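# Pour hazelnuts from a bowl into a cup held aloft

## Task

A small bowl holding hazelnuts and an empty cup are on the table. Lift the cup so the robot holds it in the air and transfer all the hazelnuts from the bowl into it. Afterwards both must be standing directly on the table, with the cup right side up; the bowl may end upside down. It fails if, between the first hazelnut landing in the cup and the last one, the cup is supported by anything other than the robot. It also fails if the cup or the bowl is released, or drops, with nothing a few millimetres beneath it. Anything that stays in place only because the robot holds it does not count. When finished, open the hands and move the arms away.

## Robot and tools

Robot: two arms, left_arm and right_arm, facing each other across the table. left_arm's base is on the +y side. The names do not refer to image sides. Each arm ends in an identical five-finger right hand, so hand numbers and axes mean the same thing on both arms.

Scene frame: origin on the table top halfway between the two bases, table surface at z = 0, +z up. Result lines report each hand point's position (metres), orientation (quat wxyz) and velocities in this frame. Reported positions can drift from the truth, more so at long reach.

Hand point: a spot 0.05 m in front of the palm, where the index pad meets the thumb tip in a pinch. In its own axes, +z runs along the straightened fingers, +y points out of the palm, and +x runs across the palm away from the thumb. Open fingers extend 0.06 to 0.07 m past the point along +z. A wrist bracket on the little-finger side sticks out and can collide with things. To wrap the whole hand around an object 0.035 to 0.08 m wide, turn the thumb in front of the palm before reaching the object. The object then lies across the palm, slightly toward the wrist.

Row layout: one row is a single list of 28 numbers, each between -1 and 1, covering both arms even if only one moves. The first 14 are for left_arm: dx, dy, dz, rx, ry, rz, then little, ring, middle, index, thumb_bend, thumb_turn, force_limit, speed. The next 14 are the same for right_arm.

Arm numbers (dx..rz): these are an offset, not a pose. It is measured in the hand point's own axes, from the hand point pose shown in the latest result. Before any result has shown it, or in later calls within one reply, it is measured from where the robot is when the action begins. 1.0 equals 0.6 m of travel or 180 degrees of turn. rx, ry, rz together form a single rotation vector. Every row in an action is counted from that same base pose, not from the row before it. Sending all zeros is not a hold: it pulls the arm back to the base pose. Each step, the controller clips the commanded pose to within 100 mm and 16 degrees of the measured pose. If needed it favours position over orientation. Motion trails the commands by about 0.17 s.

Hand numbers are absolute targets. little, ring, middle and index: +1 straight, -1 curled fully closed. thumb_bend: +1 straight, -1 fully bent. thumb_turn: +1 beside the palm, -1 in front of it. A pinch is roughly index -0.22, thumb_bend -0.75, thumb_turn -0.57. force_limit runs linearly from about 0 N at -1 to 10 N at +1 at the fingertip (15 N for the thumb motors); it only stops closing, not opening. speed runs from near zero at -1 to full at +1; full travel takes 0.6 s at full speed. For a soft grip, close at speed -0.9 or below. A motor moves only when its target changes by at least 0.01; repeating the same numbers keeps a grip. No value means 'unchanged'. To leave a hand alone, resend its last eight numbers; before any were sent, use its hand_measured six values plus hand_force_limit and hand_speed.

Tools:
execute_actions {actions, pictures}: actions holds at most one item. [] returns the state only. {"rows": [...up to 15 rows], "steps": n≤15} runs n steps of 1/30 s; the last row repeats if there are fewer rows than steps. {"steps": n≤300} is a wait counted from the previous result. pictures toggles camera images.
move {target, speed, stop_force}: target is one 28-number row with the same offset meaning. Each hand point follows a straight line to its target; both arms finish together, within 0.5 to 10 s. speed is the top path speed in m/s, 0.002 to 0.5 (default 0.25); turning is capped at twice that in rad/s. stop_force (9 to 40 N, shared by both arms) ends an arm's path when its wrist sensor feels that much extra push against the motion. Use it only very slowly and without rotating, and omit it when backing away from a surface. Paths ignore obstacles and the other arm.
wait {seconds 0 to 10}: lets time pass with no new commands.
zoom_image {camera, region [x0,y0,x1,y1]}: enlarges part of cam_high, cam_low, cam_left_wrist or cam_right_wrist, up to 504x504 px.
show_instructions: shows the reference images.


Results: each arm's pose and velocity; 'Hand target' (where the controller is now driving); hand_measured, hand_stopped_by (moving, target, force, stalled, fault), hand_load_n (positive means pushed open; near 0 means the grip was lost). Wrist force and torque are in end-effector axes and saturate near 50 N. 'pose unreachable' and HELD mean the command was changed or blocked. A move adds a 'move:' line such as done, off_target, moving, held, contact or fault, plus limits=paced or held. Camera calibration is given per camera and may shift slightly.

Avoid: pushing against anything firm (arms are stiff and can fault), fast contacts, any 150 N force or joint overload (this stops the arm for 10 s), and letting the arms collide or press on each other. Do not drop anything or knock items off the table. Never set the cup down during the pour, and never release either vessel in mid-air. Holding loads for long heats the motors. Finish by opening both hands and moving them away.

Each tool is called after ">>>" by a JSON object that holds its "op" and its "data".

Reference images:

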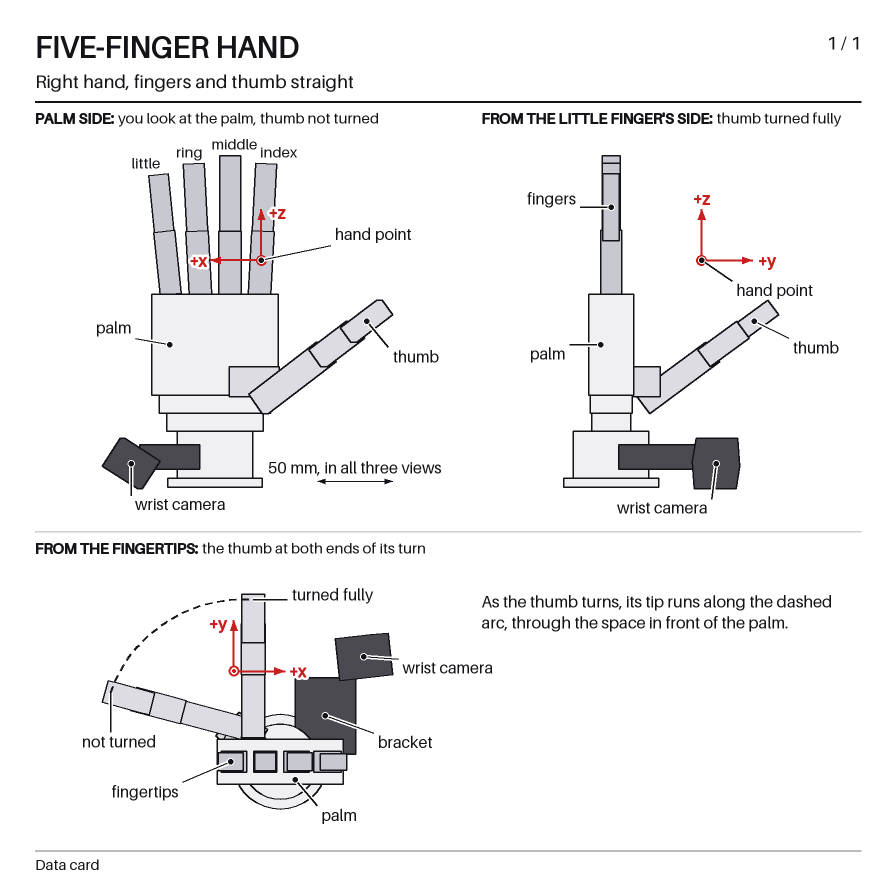

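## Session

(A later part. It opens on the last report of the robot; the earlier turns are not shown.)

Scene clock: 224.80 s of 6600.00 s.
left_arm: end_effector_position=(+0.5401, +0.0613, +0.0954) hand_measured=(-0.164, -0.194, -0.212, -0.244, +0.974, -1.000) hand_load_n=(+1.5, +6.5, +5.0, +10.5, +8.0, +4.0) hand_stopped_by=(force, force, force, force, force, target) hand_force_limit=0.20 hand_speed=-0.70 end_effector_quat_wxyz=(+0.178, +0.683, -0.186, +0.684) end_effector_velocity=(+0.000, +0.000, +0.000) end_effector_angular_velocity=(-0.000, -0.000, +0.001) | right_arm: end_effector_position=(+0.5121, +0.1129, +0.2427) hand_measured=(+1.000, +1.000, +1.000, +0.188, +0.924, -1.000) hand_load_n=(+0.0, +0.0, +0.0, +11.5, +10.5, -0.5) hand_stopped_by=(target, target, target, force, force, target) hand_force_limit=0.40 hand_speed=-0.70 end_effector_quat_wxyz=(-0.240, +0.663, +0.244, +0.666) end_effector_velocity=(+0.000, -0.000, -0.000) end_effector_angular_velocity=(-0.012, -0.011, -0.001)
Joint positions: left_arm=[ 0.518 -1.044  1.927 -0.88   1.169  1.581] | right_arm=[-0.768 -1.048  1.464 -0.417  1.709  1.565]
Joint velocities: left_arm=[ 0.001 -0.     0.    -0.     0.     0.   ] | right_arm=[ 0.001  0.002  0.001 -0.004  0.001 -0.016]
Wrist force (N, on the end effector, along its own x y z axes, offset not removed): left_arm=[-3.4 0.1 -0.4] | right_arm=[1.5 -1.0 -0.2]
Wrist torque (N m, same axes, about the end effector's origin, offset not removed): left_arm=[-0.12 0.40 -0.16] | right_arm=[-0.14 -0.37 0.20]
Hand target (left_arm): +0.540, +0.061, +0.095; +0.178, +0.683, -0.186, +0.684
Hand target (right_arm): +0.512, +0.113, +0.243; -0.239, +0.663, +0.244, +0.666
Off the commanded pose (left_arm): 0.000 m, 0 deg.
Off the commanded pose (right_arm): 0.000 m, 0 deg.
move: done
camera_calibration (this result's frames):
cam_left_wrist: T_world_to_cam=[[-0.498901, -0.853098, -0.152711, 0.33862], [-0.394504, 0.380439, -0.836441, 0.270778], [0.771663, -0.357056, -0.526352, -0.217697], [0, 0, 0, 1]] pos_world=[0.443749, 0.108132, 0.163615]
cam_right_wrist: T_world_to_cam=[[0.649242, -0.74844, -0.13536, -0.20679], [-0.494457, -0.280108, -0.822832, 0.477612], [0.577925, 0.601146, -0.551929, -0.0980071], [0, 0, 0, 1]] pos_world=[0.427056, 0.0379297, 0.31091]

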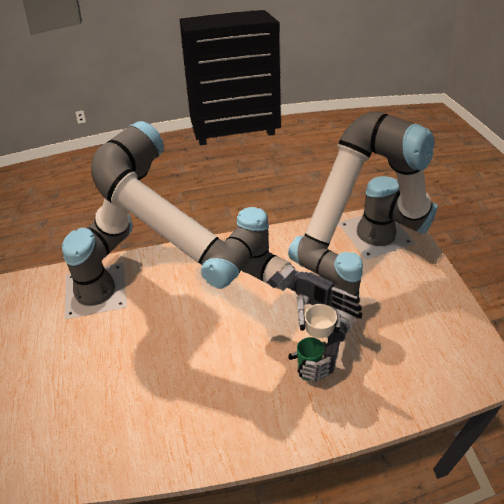

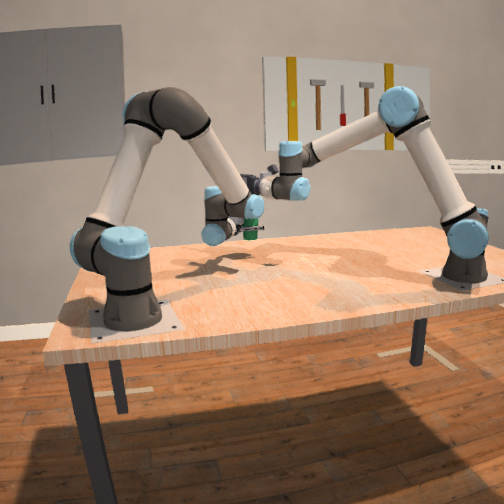

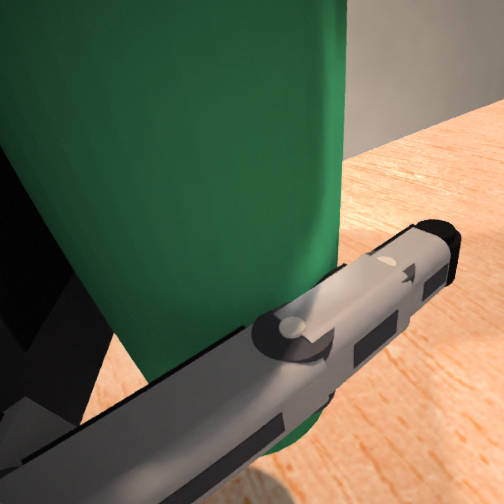

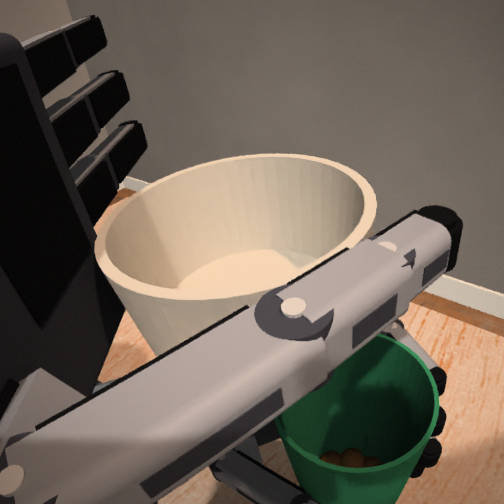

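>>> {"op": "move", "data": {"target": [0,-0.167,0,0,0,0,-1,-1,-1,-1,-1,-1,0.2,-0.7,0,0.264,-0.08,0,0,0.002,1,1,1,-1,-1,-1,0.4,-0.7], "speed": 0.15}}

>>> {"op": "move", "data": {"target": [-0.085,0,0,0,0,0,-1,-1,-1,-1,-1,-1,0.2,-0.7,-0.35,0,0,0,0,0,1,1,1,-1,-1,-1,0.4,-0.7], "speed": 0.15}}

Scene clock: 234.13 s of 6600.00 s.
left_arm: end_effector_position=(+0.5899, +0.1482, +0.0967) hand_measured=(-0.164, -0.194, -0.212, -0.244, +0.974, -1.000) hand_load_n=(+1.5, +6.5, +5.0, +10.5, +8.0, +4.0) hand_stopped_by=(force, force, force, force, force, target) hand_force_limit=0.20 hand_speed=-0.70 end_effector_quat_wxyz=(+0.178, +0.683, -0.186, +0.684) end_effector_velocity=(+0.001, +0.001, +0.001) end_effector_angular_velocity=(-0.001, -0.000, -0.000) | right_arm: end_effector_position=(+0.5771, -0.0388, +0.2431) hand_measured=(+1.000, +1.000, +1.000, +0.188, +0.924, -1.000) hand_load_n=(+0.0, +0.0, +0.0, +11.5, +10.5, -0.5) hand_stopped_by=(target, target, target, force, force, target) hand_force_limit=0.40 hand_speed=-0.70 end_effector_quat_wxyz=(-0.242, +0.664, +0.241, +0.665) end_effector_velocity=(+0.001, -0.003, -0.000) end_effector_angular_velocity=(-0.000, +0.000, -0.000)
Joint positions: left_arm=[ 0.726 -1.05   1.931 -0.88   1.377  1.581] | right_arm=[-1.07  -1.233  1.739 -0.508  1.407  1.572]
Joint velocities: left_arm=[ 0.003 -0.001 -0.001  0.001  0.004 -0.   ] | right_arm=[-0.006 -0.002  0.004 -0.001 -0.006 -0.   ]
Wrist force (N, on the end effector, along its own x y z axes, offset not removed): left_arm=[-3.0 -1.5 0.8] | right_arm=[0.0 -0.5 -1.2]
Wrist torque (N m, same axes, about the end effector's origin, offset not removed): left_arm=[-0.42 0.28 -0.18] | right_arm=[0.03 -0.26 0.04]
Hand target (left_arm): +0.590, +0.148, +0.097; +0.178, +0.683, -0.186, +0.684
Hand target (right_arm): +0.577, -0.039, +0.243; -0.242, +0.664, +0.241, +0.665
Off the commanded pose (left_arm): 0.000 m, 0 deg.
Off the commanded pose (right_arm): 0.001 m, 0 deg.
After step 90, 4.67 s passed at rest.
move: done
camera_calibration (this result's frames):
cam_left_wrist: T_world_to_cam=[[-0.49882, -0.853076, -0.153098, 0.437761], [-0.394267, 0.380655, -0.836454, 0.258277], [0.771837, -0.356879, -0.526218, -0.224585], [0, 0, 0, 1]] pos_world=[0.493537, 0.19498, 0.164876]
cam_right_wrist: T_world_to_cam=[[0.648552, -0.7478, -0.142037, -0.360389], [-0.498079, -0.275825, -0.822094, 0.46966], [0.575584, 0.603917, -0.55135, -0.0428278], [0, 0, 0, 1]] pos_world=[0.49231, -0.11409, 0.311303]

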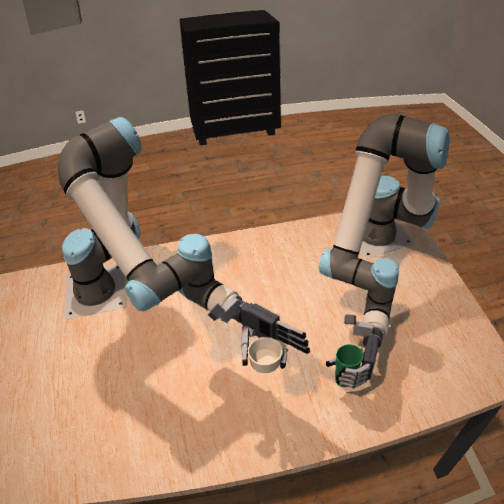

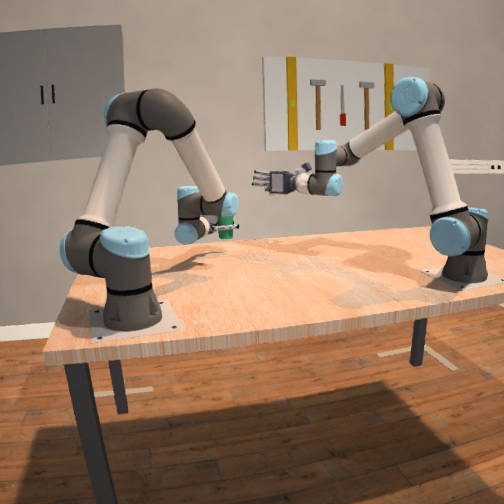

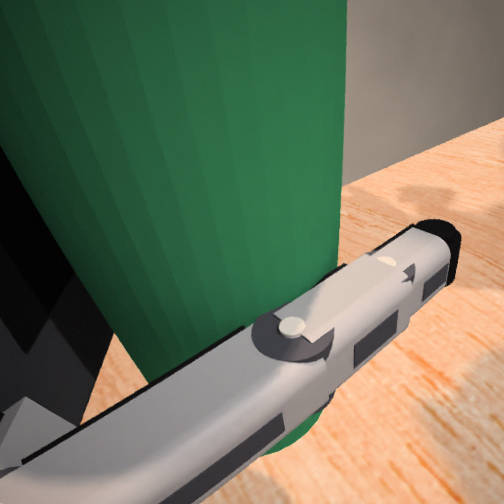

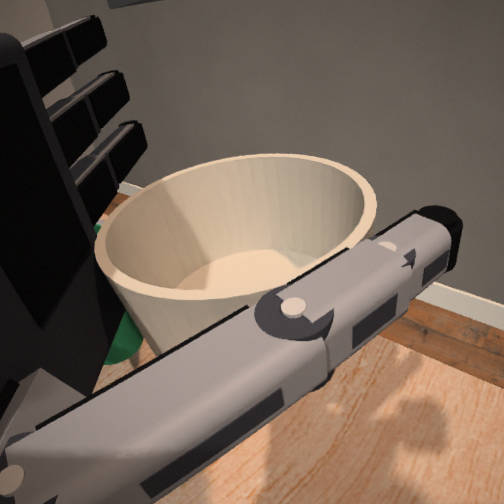

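Scene clock: 236.10 s of 6600.00 s.
left_arm: end_effector_position=(+0.5901, +0.1489, +0.0457) hand_measured=(-0.164, -0.194, -0.212, -0.244, +0.974, -1.000) hand_load_n=(+1.5, +6.5, +5.0, +10.5, +8.0, +4.0) hand_stopped_by=(force, force, force, force, force, target) hand_force_limit=0.20 hand_speed=-0.70 end_effector_quat_wxyz=(+0.178, +0.683, -0.186, +0.684) end_effector_velocity=(-0.000, -0.001, +0.001) end_effector_angular_velocity=(-0.001, -0.002, -0.002) | right_arm: end_effector_position=(+0.5773, -0.0380, +0.0335) hand_measured=(+1.000, +1.000, +1.000, +0.188, +0.924, -1.000) hand_load_n=(+0.0, +0.0, +0.0, +11.5, +10.5, -0.5) hand_stopped_by=(target, target, target, force, force, target) hand_force_limit=0.40 hand_speed=-0.70 end_effector_quat_wxyz=(-0.242, +0.664, +0.241, +0.665) end_effector_velocity=(+0.000, +0.000, -0.003) end_effector_angular_velocity=(+0.001, -0.000, +0.000)
Joint positions: left_arm=[ 0.727 -0.946  1.945 -0.997  1.378  1.581] | right_arm=[-1.069 -0.885  1.874 -0.99   1.408  1.572]
Joint velocities: left_arm=[-0.    -0.     0.    -0.001  0.002  0.   ] | right_arm=[ 0.     0.006 -0.001 -0.006  0.     0.001]
Wrist force (N, on the end effector, along its own x y z axes, offset not removed): left_arm=[-2.3 0.1 -0.4] | right_arm=[0.2 -0.6 -1.7]
Wrist torque (N m, same axes, about the end effector's origin, offset not removed): left_arm=[-0.15 0.17 -0.10] | right_arm=[0.07 -0.17 0.05]
Hand target (left_arm): +0.590, +0.149, +0.046; +0.178, +0.683, -0.186, +0.684
Hand target (right_arm): +0.577, -0.038, +0.033; -0.242, +0.664, +0.241, +0.665
Off the commanded pose (left_arm): 0.000 m, 0 deg.
Off the commanded pose (right_arm): 0.001 m, 0 deg.
move: done
camera_calibration (this result's frames):
cam_left_wrist: T_world_to_cam=[[-0.498821, -0.853076, -0.153096, 0.430595], [-0.394272, 0.380656, -0.836451, 0.215467], [0.771834, -0.356878, -0.526223, -0.251303], [0, 0, 0, 1]] pos_world=[0.493707, 0.195627, 0.113909]
cam_right_wrist: T_world_to_cam=[[0.648545, -0.747808, -0.142029, -0.389747], [-0.498122, -0.275872, -0.822051, 0.297765], [0.575555, 0.603885, -0.551416, -0.158922], [0, 0, 0, 1]] pos_world=[0.49256, -0.113341, 0.10179]

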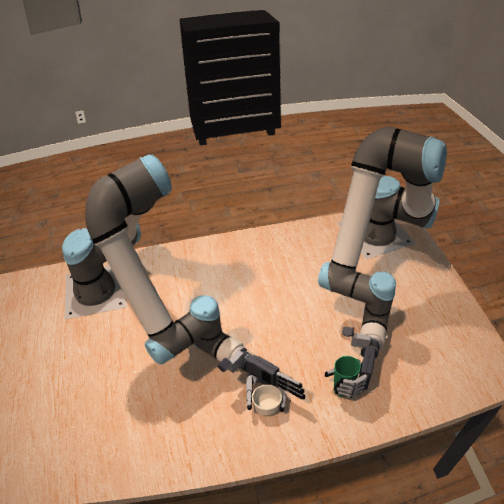

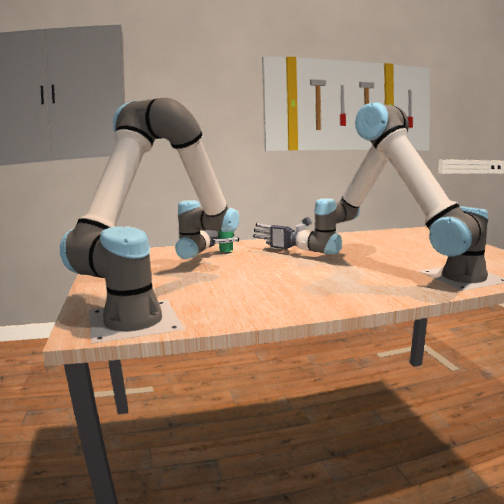

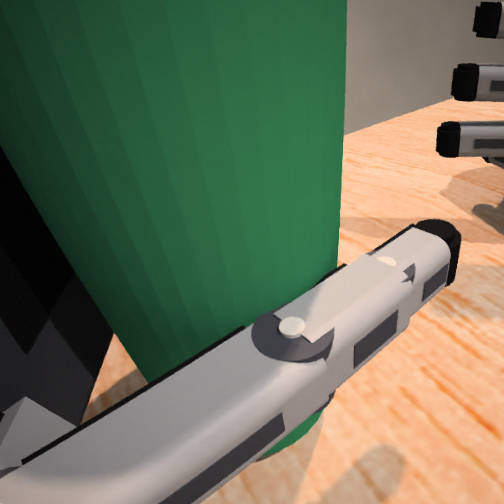

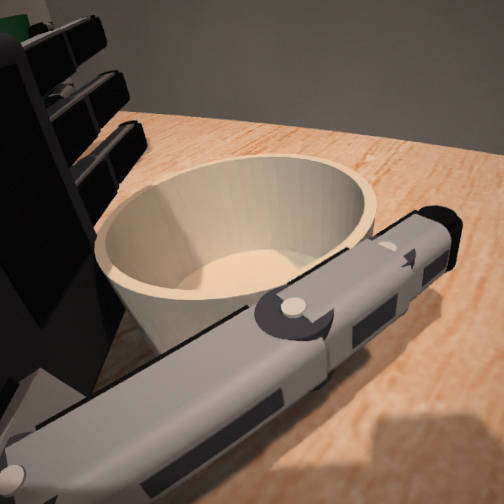

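>>> {"op": "move", "data": {"target": [-0.0145,0,0,0,0,0,-1,-1,-1,-1,-1,-1,0.2,-0.7,-0.015,0,0,0,0,0,1,1,1,-1,-1,-1,0.4,-0.7], "speed": 0.015}}

>>> {"op": "move", "data": {"target": [0,0,0,0,0,0,1,1,1,1,1,-1,0.2,-0.5,0,0,0,0,0,0,1,1,1,1,1,-1,0.4,-0.5]}}

>>> {"op": "move", "data": {"target": [0,-0.03,-0.25,0,0,0,1,1,1,1,1,-1,0.2,-0.5,0,-0.03,-0.25,0,0,0,1,1,1,1,1,-1,0.4,-0.5], "speed": 0.12}}

Scene clock: 248.00 s of 6600.00 s.
left_arm: end_effector_position=(+0.5901, +0.1490, +0.0373) hand_measured=(-0.164, -0.194, -0.212, -0.244, +0.974, -1.000) hand_load_n=(+1.5, +6.5, +5.0, +10.5, +8.0, +4.0) hand_stopped_by=(force, force, force, force, force, target) hand_force_limit=0.20 hand_speed=-0.70 end_effector_quat_wxyz=(+0.178, +0.683, -0.186, +0.684) end_effector_velocity=(-0.000, +0.000, -0.003) end_effector_angular_velocity=(+0.001, +0.000, -0.000) | right_arm: end_effector_position=(+0.5773, -0.0380, +0.0249) hand_measured=(+1.000, +1.000, +1.000, +0.188, +0.924, -1.000) hand_load_n=(+0.0, +0.0, +0.0, +11.5, +10.5, -0.5) hand_stopped_by=(target, target, target, force, force, target) hand_force_limit=0.40 hand_speed=-0.70 end_effector_quat_wxyz=(-0.242, +0.664, +0.241, +0.665) end_effector_velocity=(-0.000, +0.001, -0.003) end_effector_angular_velocity=(+0.001, +0.000, +0.003)
Joint positions: left_arm=[ 0.727 -0.928  1.946 -1.016  1.378  1.581] | right_arm=[-1.069 -0.867  1.873 -1.008  1.408  1.572]
Joint velocities: left_arm=[ 0.     0.007  0.    -0.006  0.     0.001] | right_arm=[ 0.     0.005 -0.    -0.005 -0.003  0.001]
Wrist force (N, on the end effector, along its own x y z axes, offset not removed): left_arm=[-1.6 -0.8 -0.1] | right_arm=[0.7 -1.1 -0.1]
Wrist torque (N m, same axes, about the end effector's origin, offset not removed): left_arm=[-0.29 0.07 -0.07] | right_arm=[-0.19 -0.35 0.06]
Hand target (left_arm): +0.590, +0.149, +0.037; +0.178, +0.683, -0.186, +0.684
Hand target (right_arm): +0.577, -0.038, +0.025; -0.242, +0.664, +0.241, +0.665
Off the commanded pose (left_arm): 0.000 m, 0 deg.
Off the commanded pose (right_arm): 0.000 m, 0 deg.
After step 90, 8.07 s passed at rest.
move: done
camera_calibration (this result's frames):
cam_left_wrist: T_world_to_cam=[[-0.498823, -0.853074, -0.1531, 0.429418], [-0.394284, 0.380666, -0.836441, 0.208429], [0.771826, -0.356872, -0.526238, -0.25569], [0, 0, 0, 1]] pos_world=[0.493732, 0.195735, 0.105528]
cam_right_wrist: T_world_to_cam=[[0.648541, -0.747807, -0.142053, -0.390959], [-0.498147, -0.275867, -0.822038, 0.290663], [0.575539, 0.603888, -0.551429, -0.16372], [0, 0, 0, 1]] pos_world=[0.492573, -0.113309, 0.0931196]

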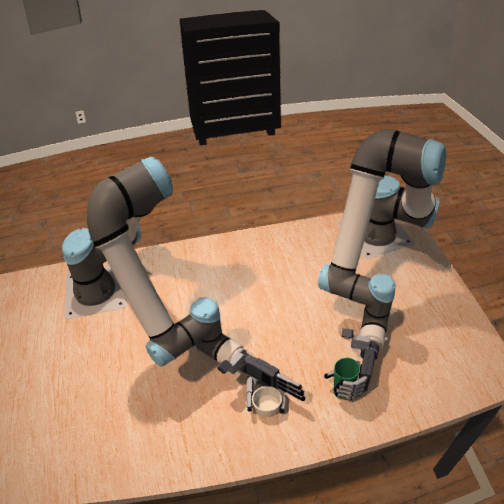

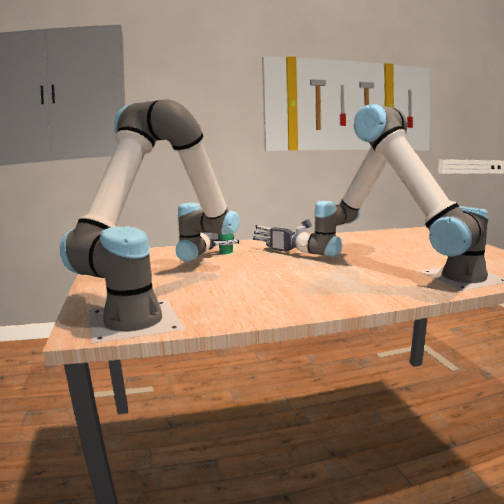

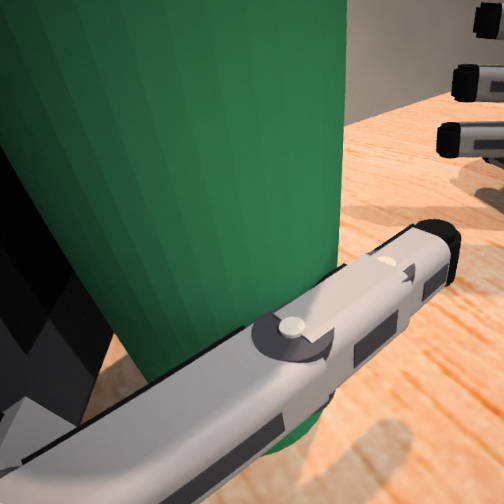

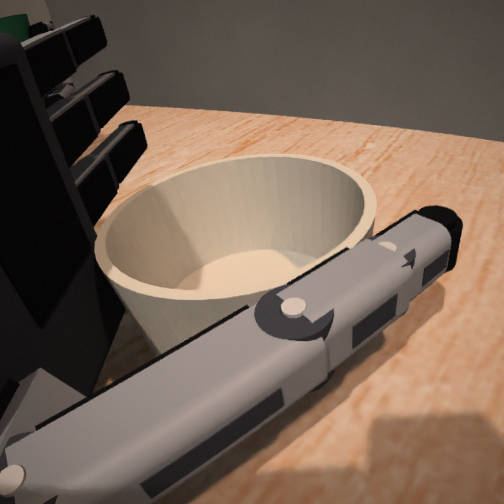

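Scene clock: 249.77 s of 6600.00 s.
left_arm: end_effector_position=(+0.5901, +0.1490, +0.0373) hand_measured=(+1.000, +1.000, +1.000, +1.000, +1.000, -1.000) hand_load_n=(+0.0, +0.0, +0.0, +0.0, +0.0, +0.0) hand_stopped_by=(target, target, target, target, target, target) hand_force_limit=0.20 hand_speed=-0.50 end_effector_quat_wxyz=(+0.178, +0.683, -0.186, +0.684) end_effector_velocity=(+0.000, +0.000, -0.000) end_effector_angular_velocity=(+0.000, -0.000, +0.000) | right_arm: end_effector_position=(+0.5773, -0.0380, +0.0249) hand_measured=(+1.000, +1.000, +1.000, +1.000, +1.000, -1.000) hand_load_n=(+0.0, +0.0, +0.0, +0.0, +0.0, +0.0) hand_stopped_by=(target, target, target, target, target, target) hand_force_limit=0.40 hand_speed=-0.50 end_effector_quat_wxyz=(-0.242, +0.664, +0.241, +0.665) end_effector_velocity=(-0.000, +0.000, +0.001) end_effector_angular_velocity=(+0.000, -0.001, +0.002)
Joint positions: left_arm=[ 0.727 -0.928  1.946 -1.016  1.378  1.581] | right_arm=[-1.069 -0.867  1.873 -1.008  1.408  1.572]
Joint velocities: left_arm=[ 0.001  0.    -0.     0.     0.     0.   ] | right_arm=[-0.    -0.001  0.     0.    -0.002 -0.   ]
Wrist force (N, on the end effector, along its own x y z axes, offset not removed): left_arm=[-1.4 -0.3 0.2] | right_arm=[1.0 -0.5 -0.1]
Wrist torque (N m, same axes, about the end effector's origin, offset not removed): left_arm=[-0.25 0.12 -0.10] | right_arm=[0.04 -0.23 0.08]
Hand target (left_arm): +0.590, +0.149, +0.037; +0.178, +0.683, -0.186, +0.684
Hand target (right_arm): +0.577, -0.038, +0.025; -0.242, +0.664, +0.241, +0.665
Off the commanded pose (left_arm): 0.000 m, 0 deg.
Off the commanded pose (right_arm): 0.000 m, 0 deg.
move: done
camera_calibration (this result's frames):
cam_left_wrist: T_world_to_cam=[[-0.498825, -0.853073, -0.1531, 0.429419], [-0.394285, 0.380669, -0.836439, 0.208427], [0.771824, -0.356872, -0.526241, -0.255688], [0, 0, 0, 1]] pos_world=[0.493731, 0.195737, 0.105527]
cam_right_wrist: T_world_to_cam=[[0.648543, -0.747806, -0.142051, -0.390958], [-0.498138, -0.275863, -0.822045, 0.290666], [0.575543, 0.603892, -0.55142, -0.163724], [0, 0, 0, 1]] pos_world=[0.492575, -0.113305, 0.0931238]

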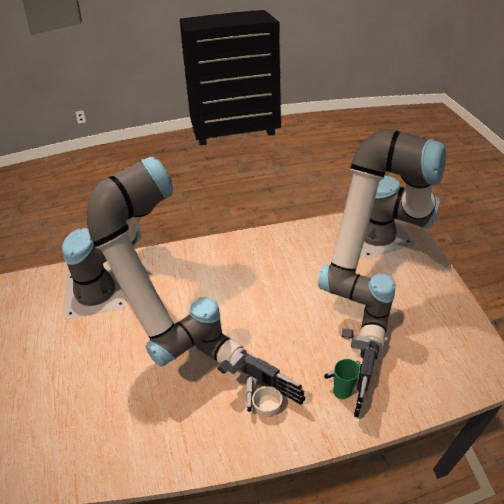

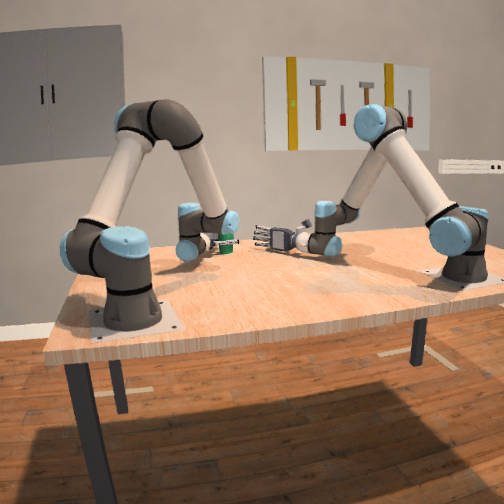

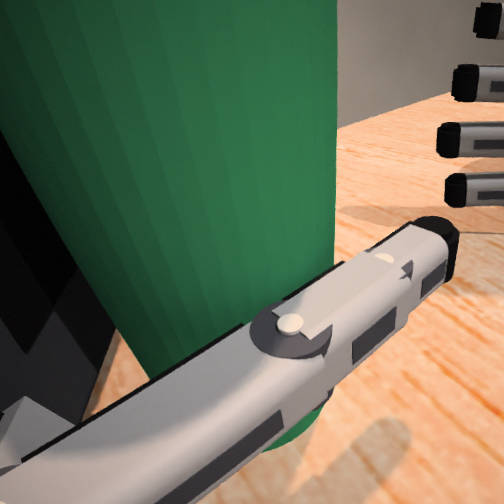

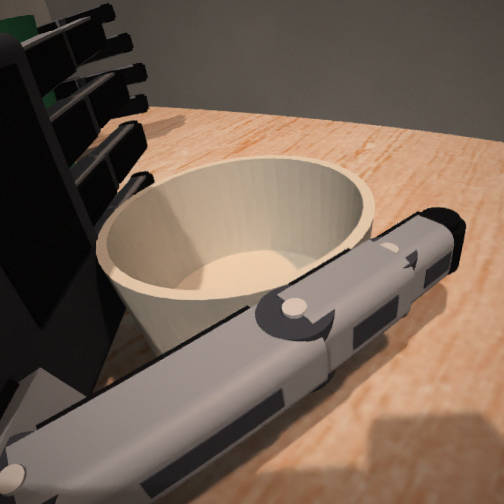

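Scene clock: 251.60 s of 6600.00 s.
left_arm: end_effector_position=(+0.4692, +0.2389, +0.0381) hand_measured=(+1.000, +1.000, +1.000, +1.000, +1.000, -1.000) hand_load_n=(+0.0, +0.0, +0.0, +0.0, +0.0, +0.0) hand_stopped_by=(target, target, target, target, target, target) hand_force_limit=0.20 hand_speed=-0.50 end_effector_quat_wxyz=(+0.178, +0.683, -0.186, +0.684) end_effector_velocity=(-0.002, +0.002, -0.001) end_effector_angular_velocity=(+0.001, +0.001, +0.001) | right_arm: end_effector_position=(+0.4511, -0.1206, +0.0244) hand_measured=(+1.000, +1.000, +1.000, +1.000, +1.000, -1.000) hand_load_n=(+0.0, +0.0, +0.0, +0.0, +0.0, +0.0) hand_stopped_by=(target, target, target, target, target, target) hand_force_limit=0.40 hand_speed=-0.50 end_effector_quat_wxyz=(-0.242, +0.664, +0.241, +0.665) end_effector_velocity=(-0.002, -0.002, +0.000) end_effector_angular_velocity=(+0.001, -0.000, -0.002)
Joint positions: left_arm=[ 0.691 -1.113  2.378 -1.263  1.342  1.581] | right_arm=[-1.089 -1.04   2.309 -1.27   1.388  1.572]
Joint velocities: left_arm=[-0.001 -0.001  0.007 -0.004 -0.001  0.   ] | right_arm=[-0.001 -0.003  0.007 -0.005  0.001  0.   ]
Wrist force (N, on the end effector, along its own x y z axes, offset not removed): left_arm=[-2.6 -0.9 -0.5] | right_arm=[2.6 0.4 -1.4]
Wrist torque (N m, same axes, about the end effector's origin, offset not removed): left_arm=[-0.28 0.38 -0.23] | right_arm=[0.14 -0.31 0.19]
Hand target (left_arm): +0.469, +0.239, +0.038; +0.178, +0.683, -0.186, +0.684
Hand target (right_arm): +0.451, -0.121, +0.024; -0.242, +0.664, +0.241, +0.665
Off the commanded pose (left_arm): 0.000 m, 0 deg.
Off the commanded pose (right_arm): 0.000 m, 0 deg.
move: done
camera_calibration (this result's frames):
cam_left_wrist: T_world_to_cam=[[-0.498876, -0.853084, -0.15287, 0.445948], [-0.394407, 0.380534, -0.836443, 0.127196], [0.771729, -0.356989, -0.526302, -0.129783], [0, 0, 0, 1]] pos_world=[0.372797, 0.285697, 0.106259]
cam_right_wrist: T_world_to_cam=[[0.648517, -0.747824, -0.142075, -0.370969], [-0.498181, -0.275853, -0.822023, 0.204633], [0.575537, 0.603875, -0.551446, -0.041478], [0, 0, 0, 1]] pos_world=[0.366396, -0.195923, 0.0926349]

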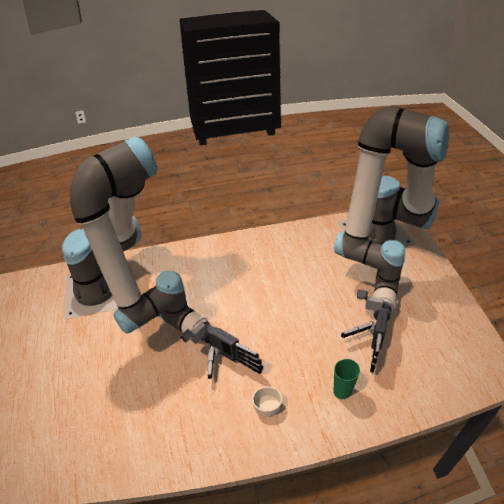

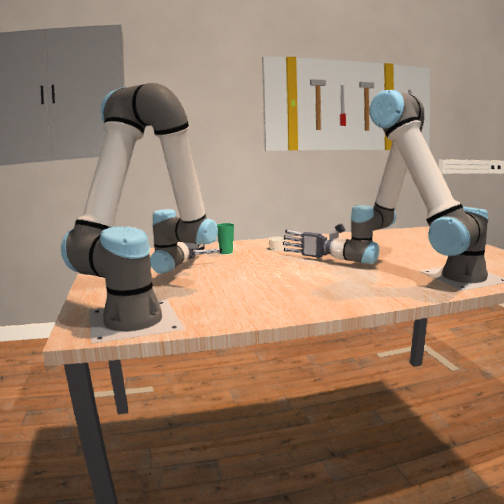

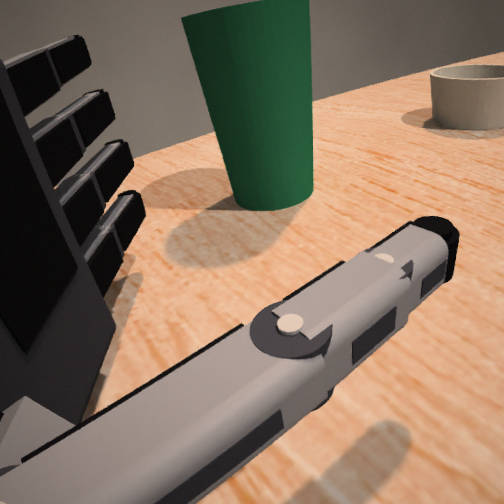

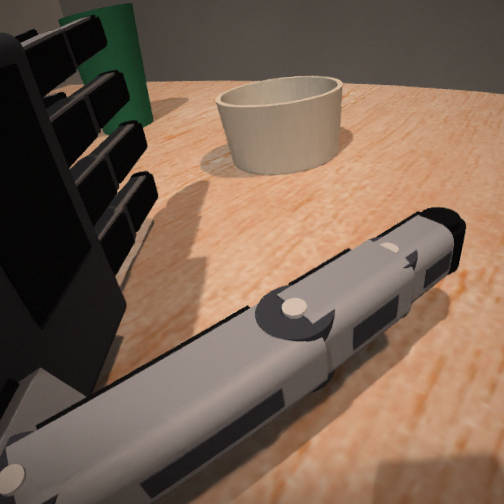

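>>> {"op": "finished_scene", "data": {"scene": 1}}

The scene is finished: the task was done.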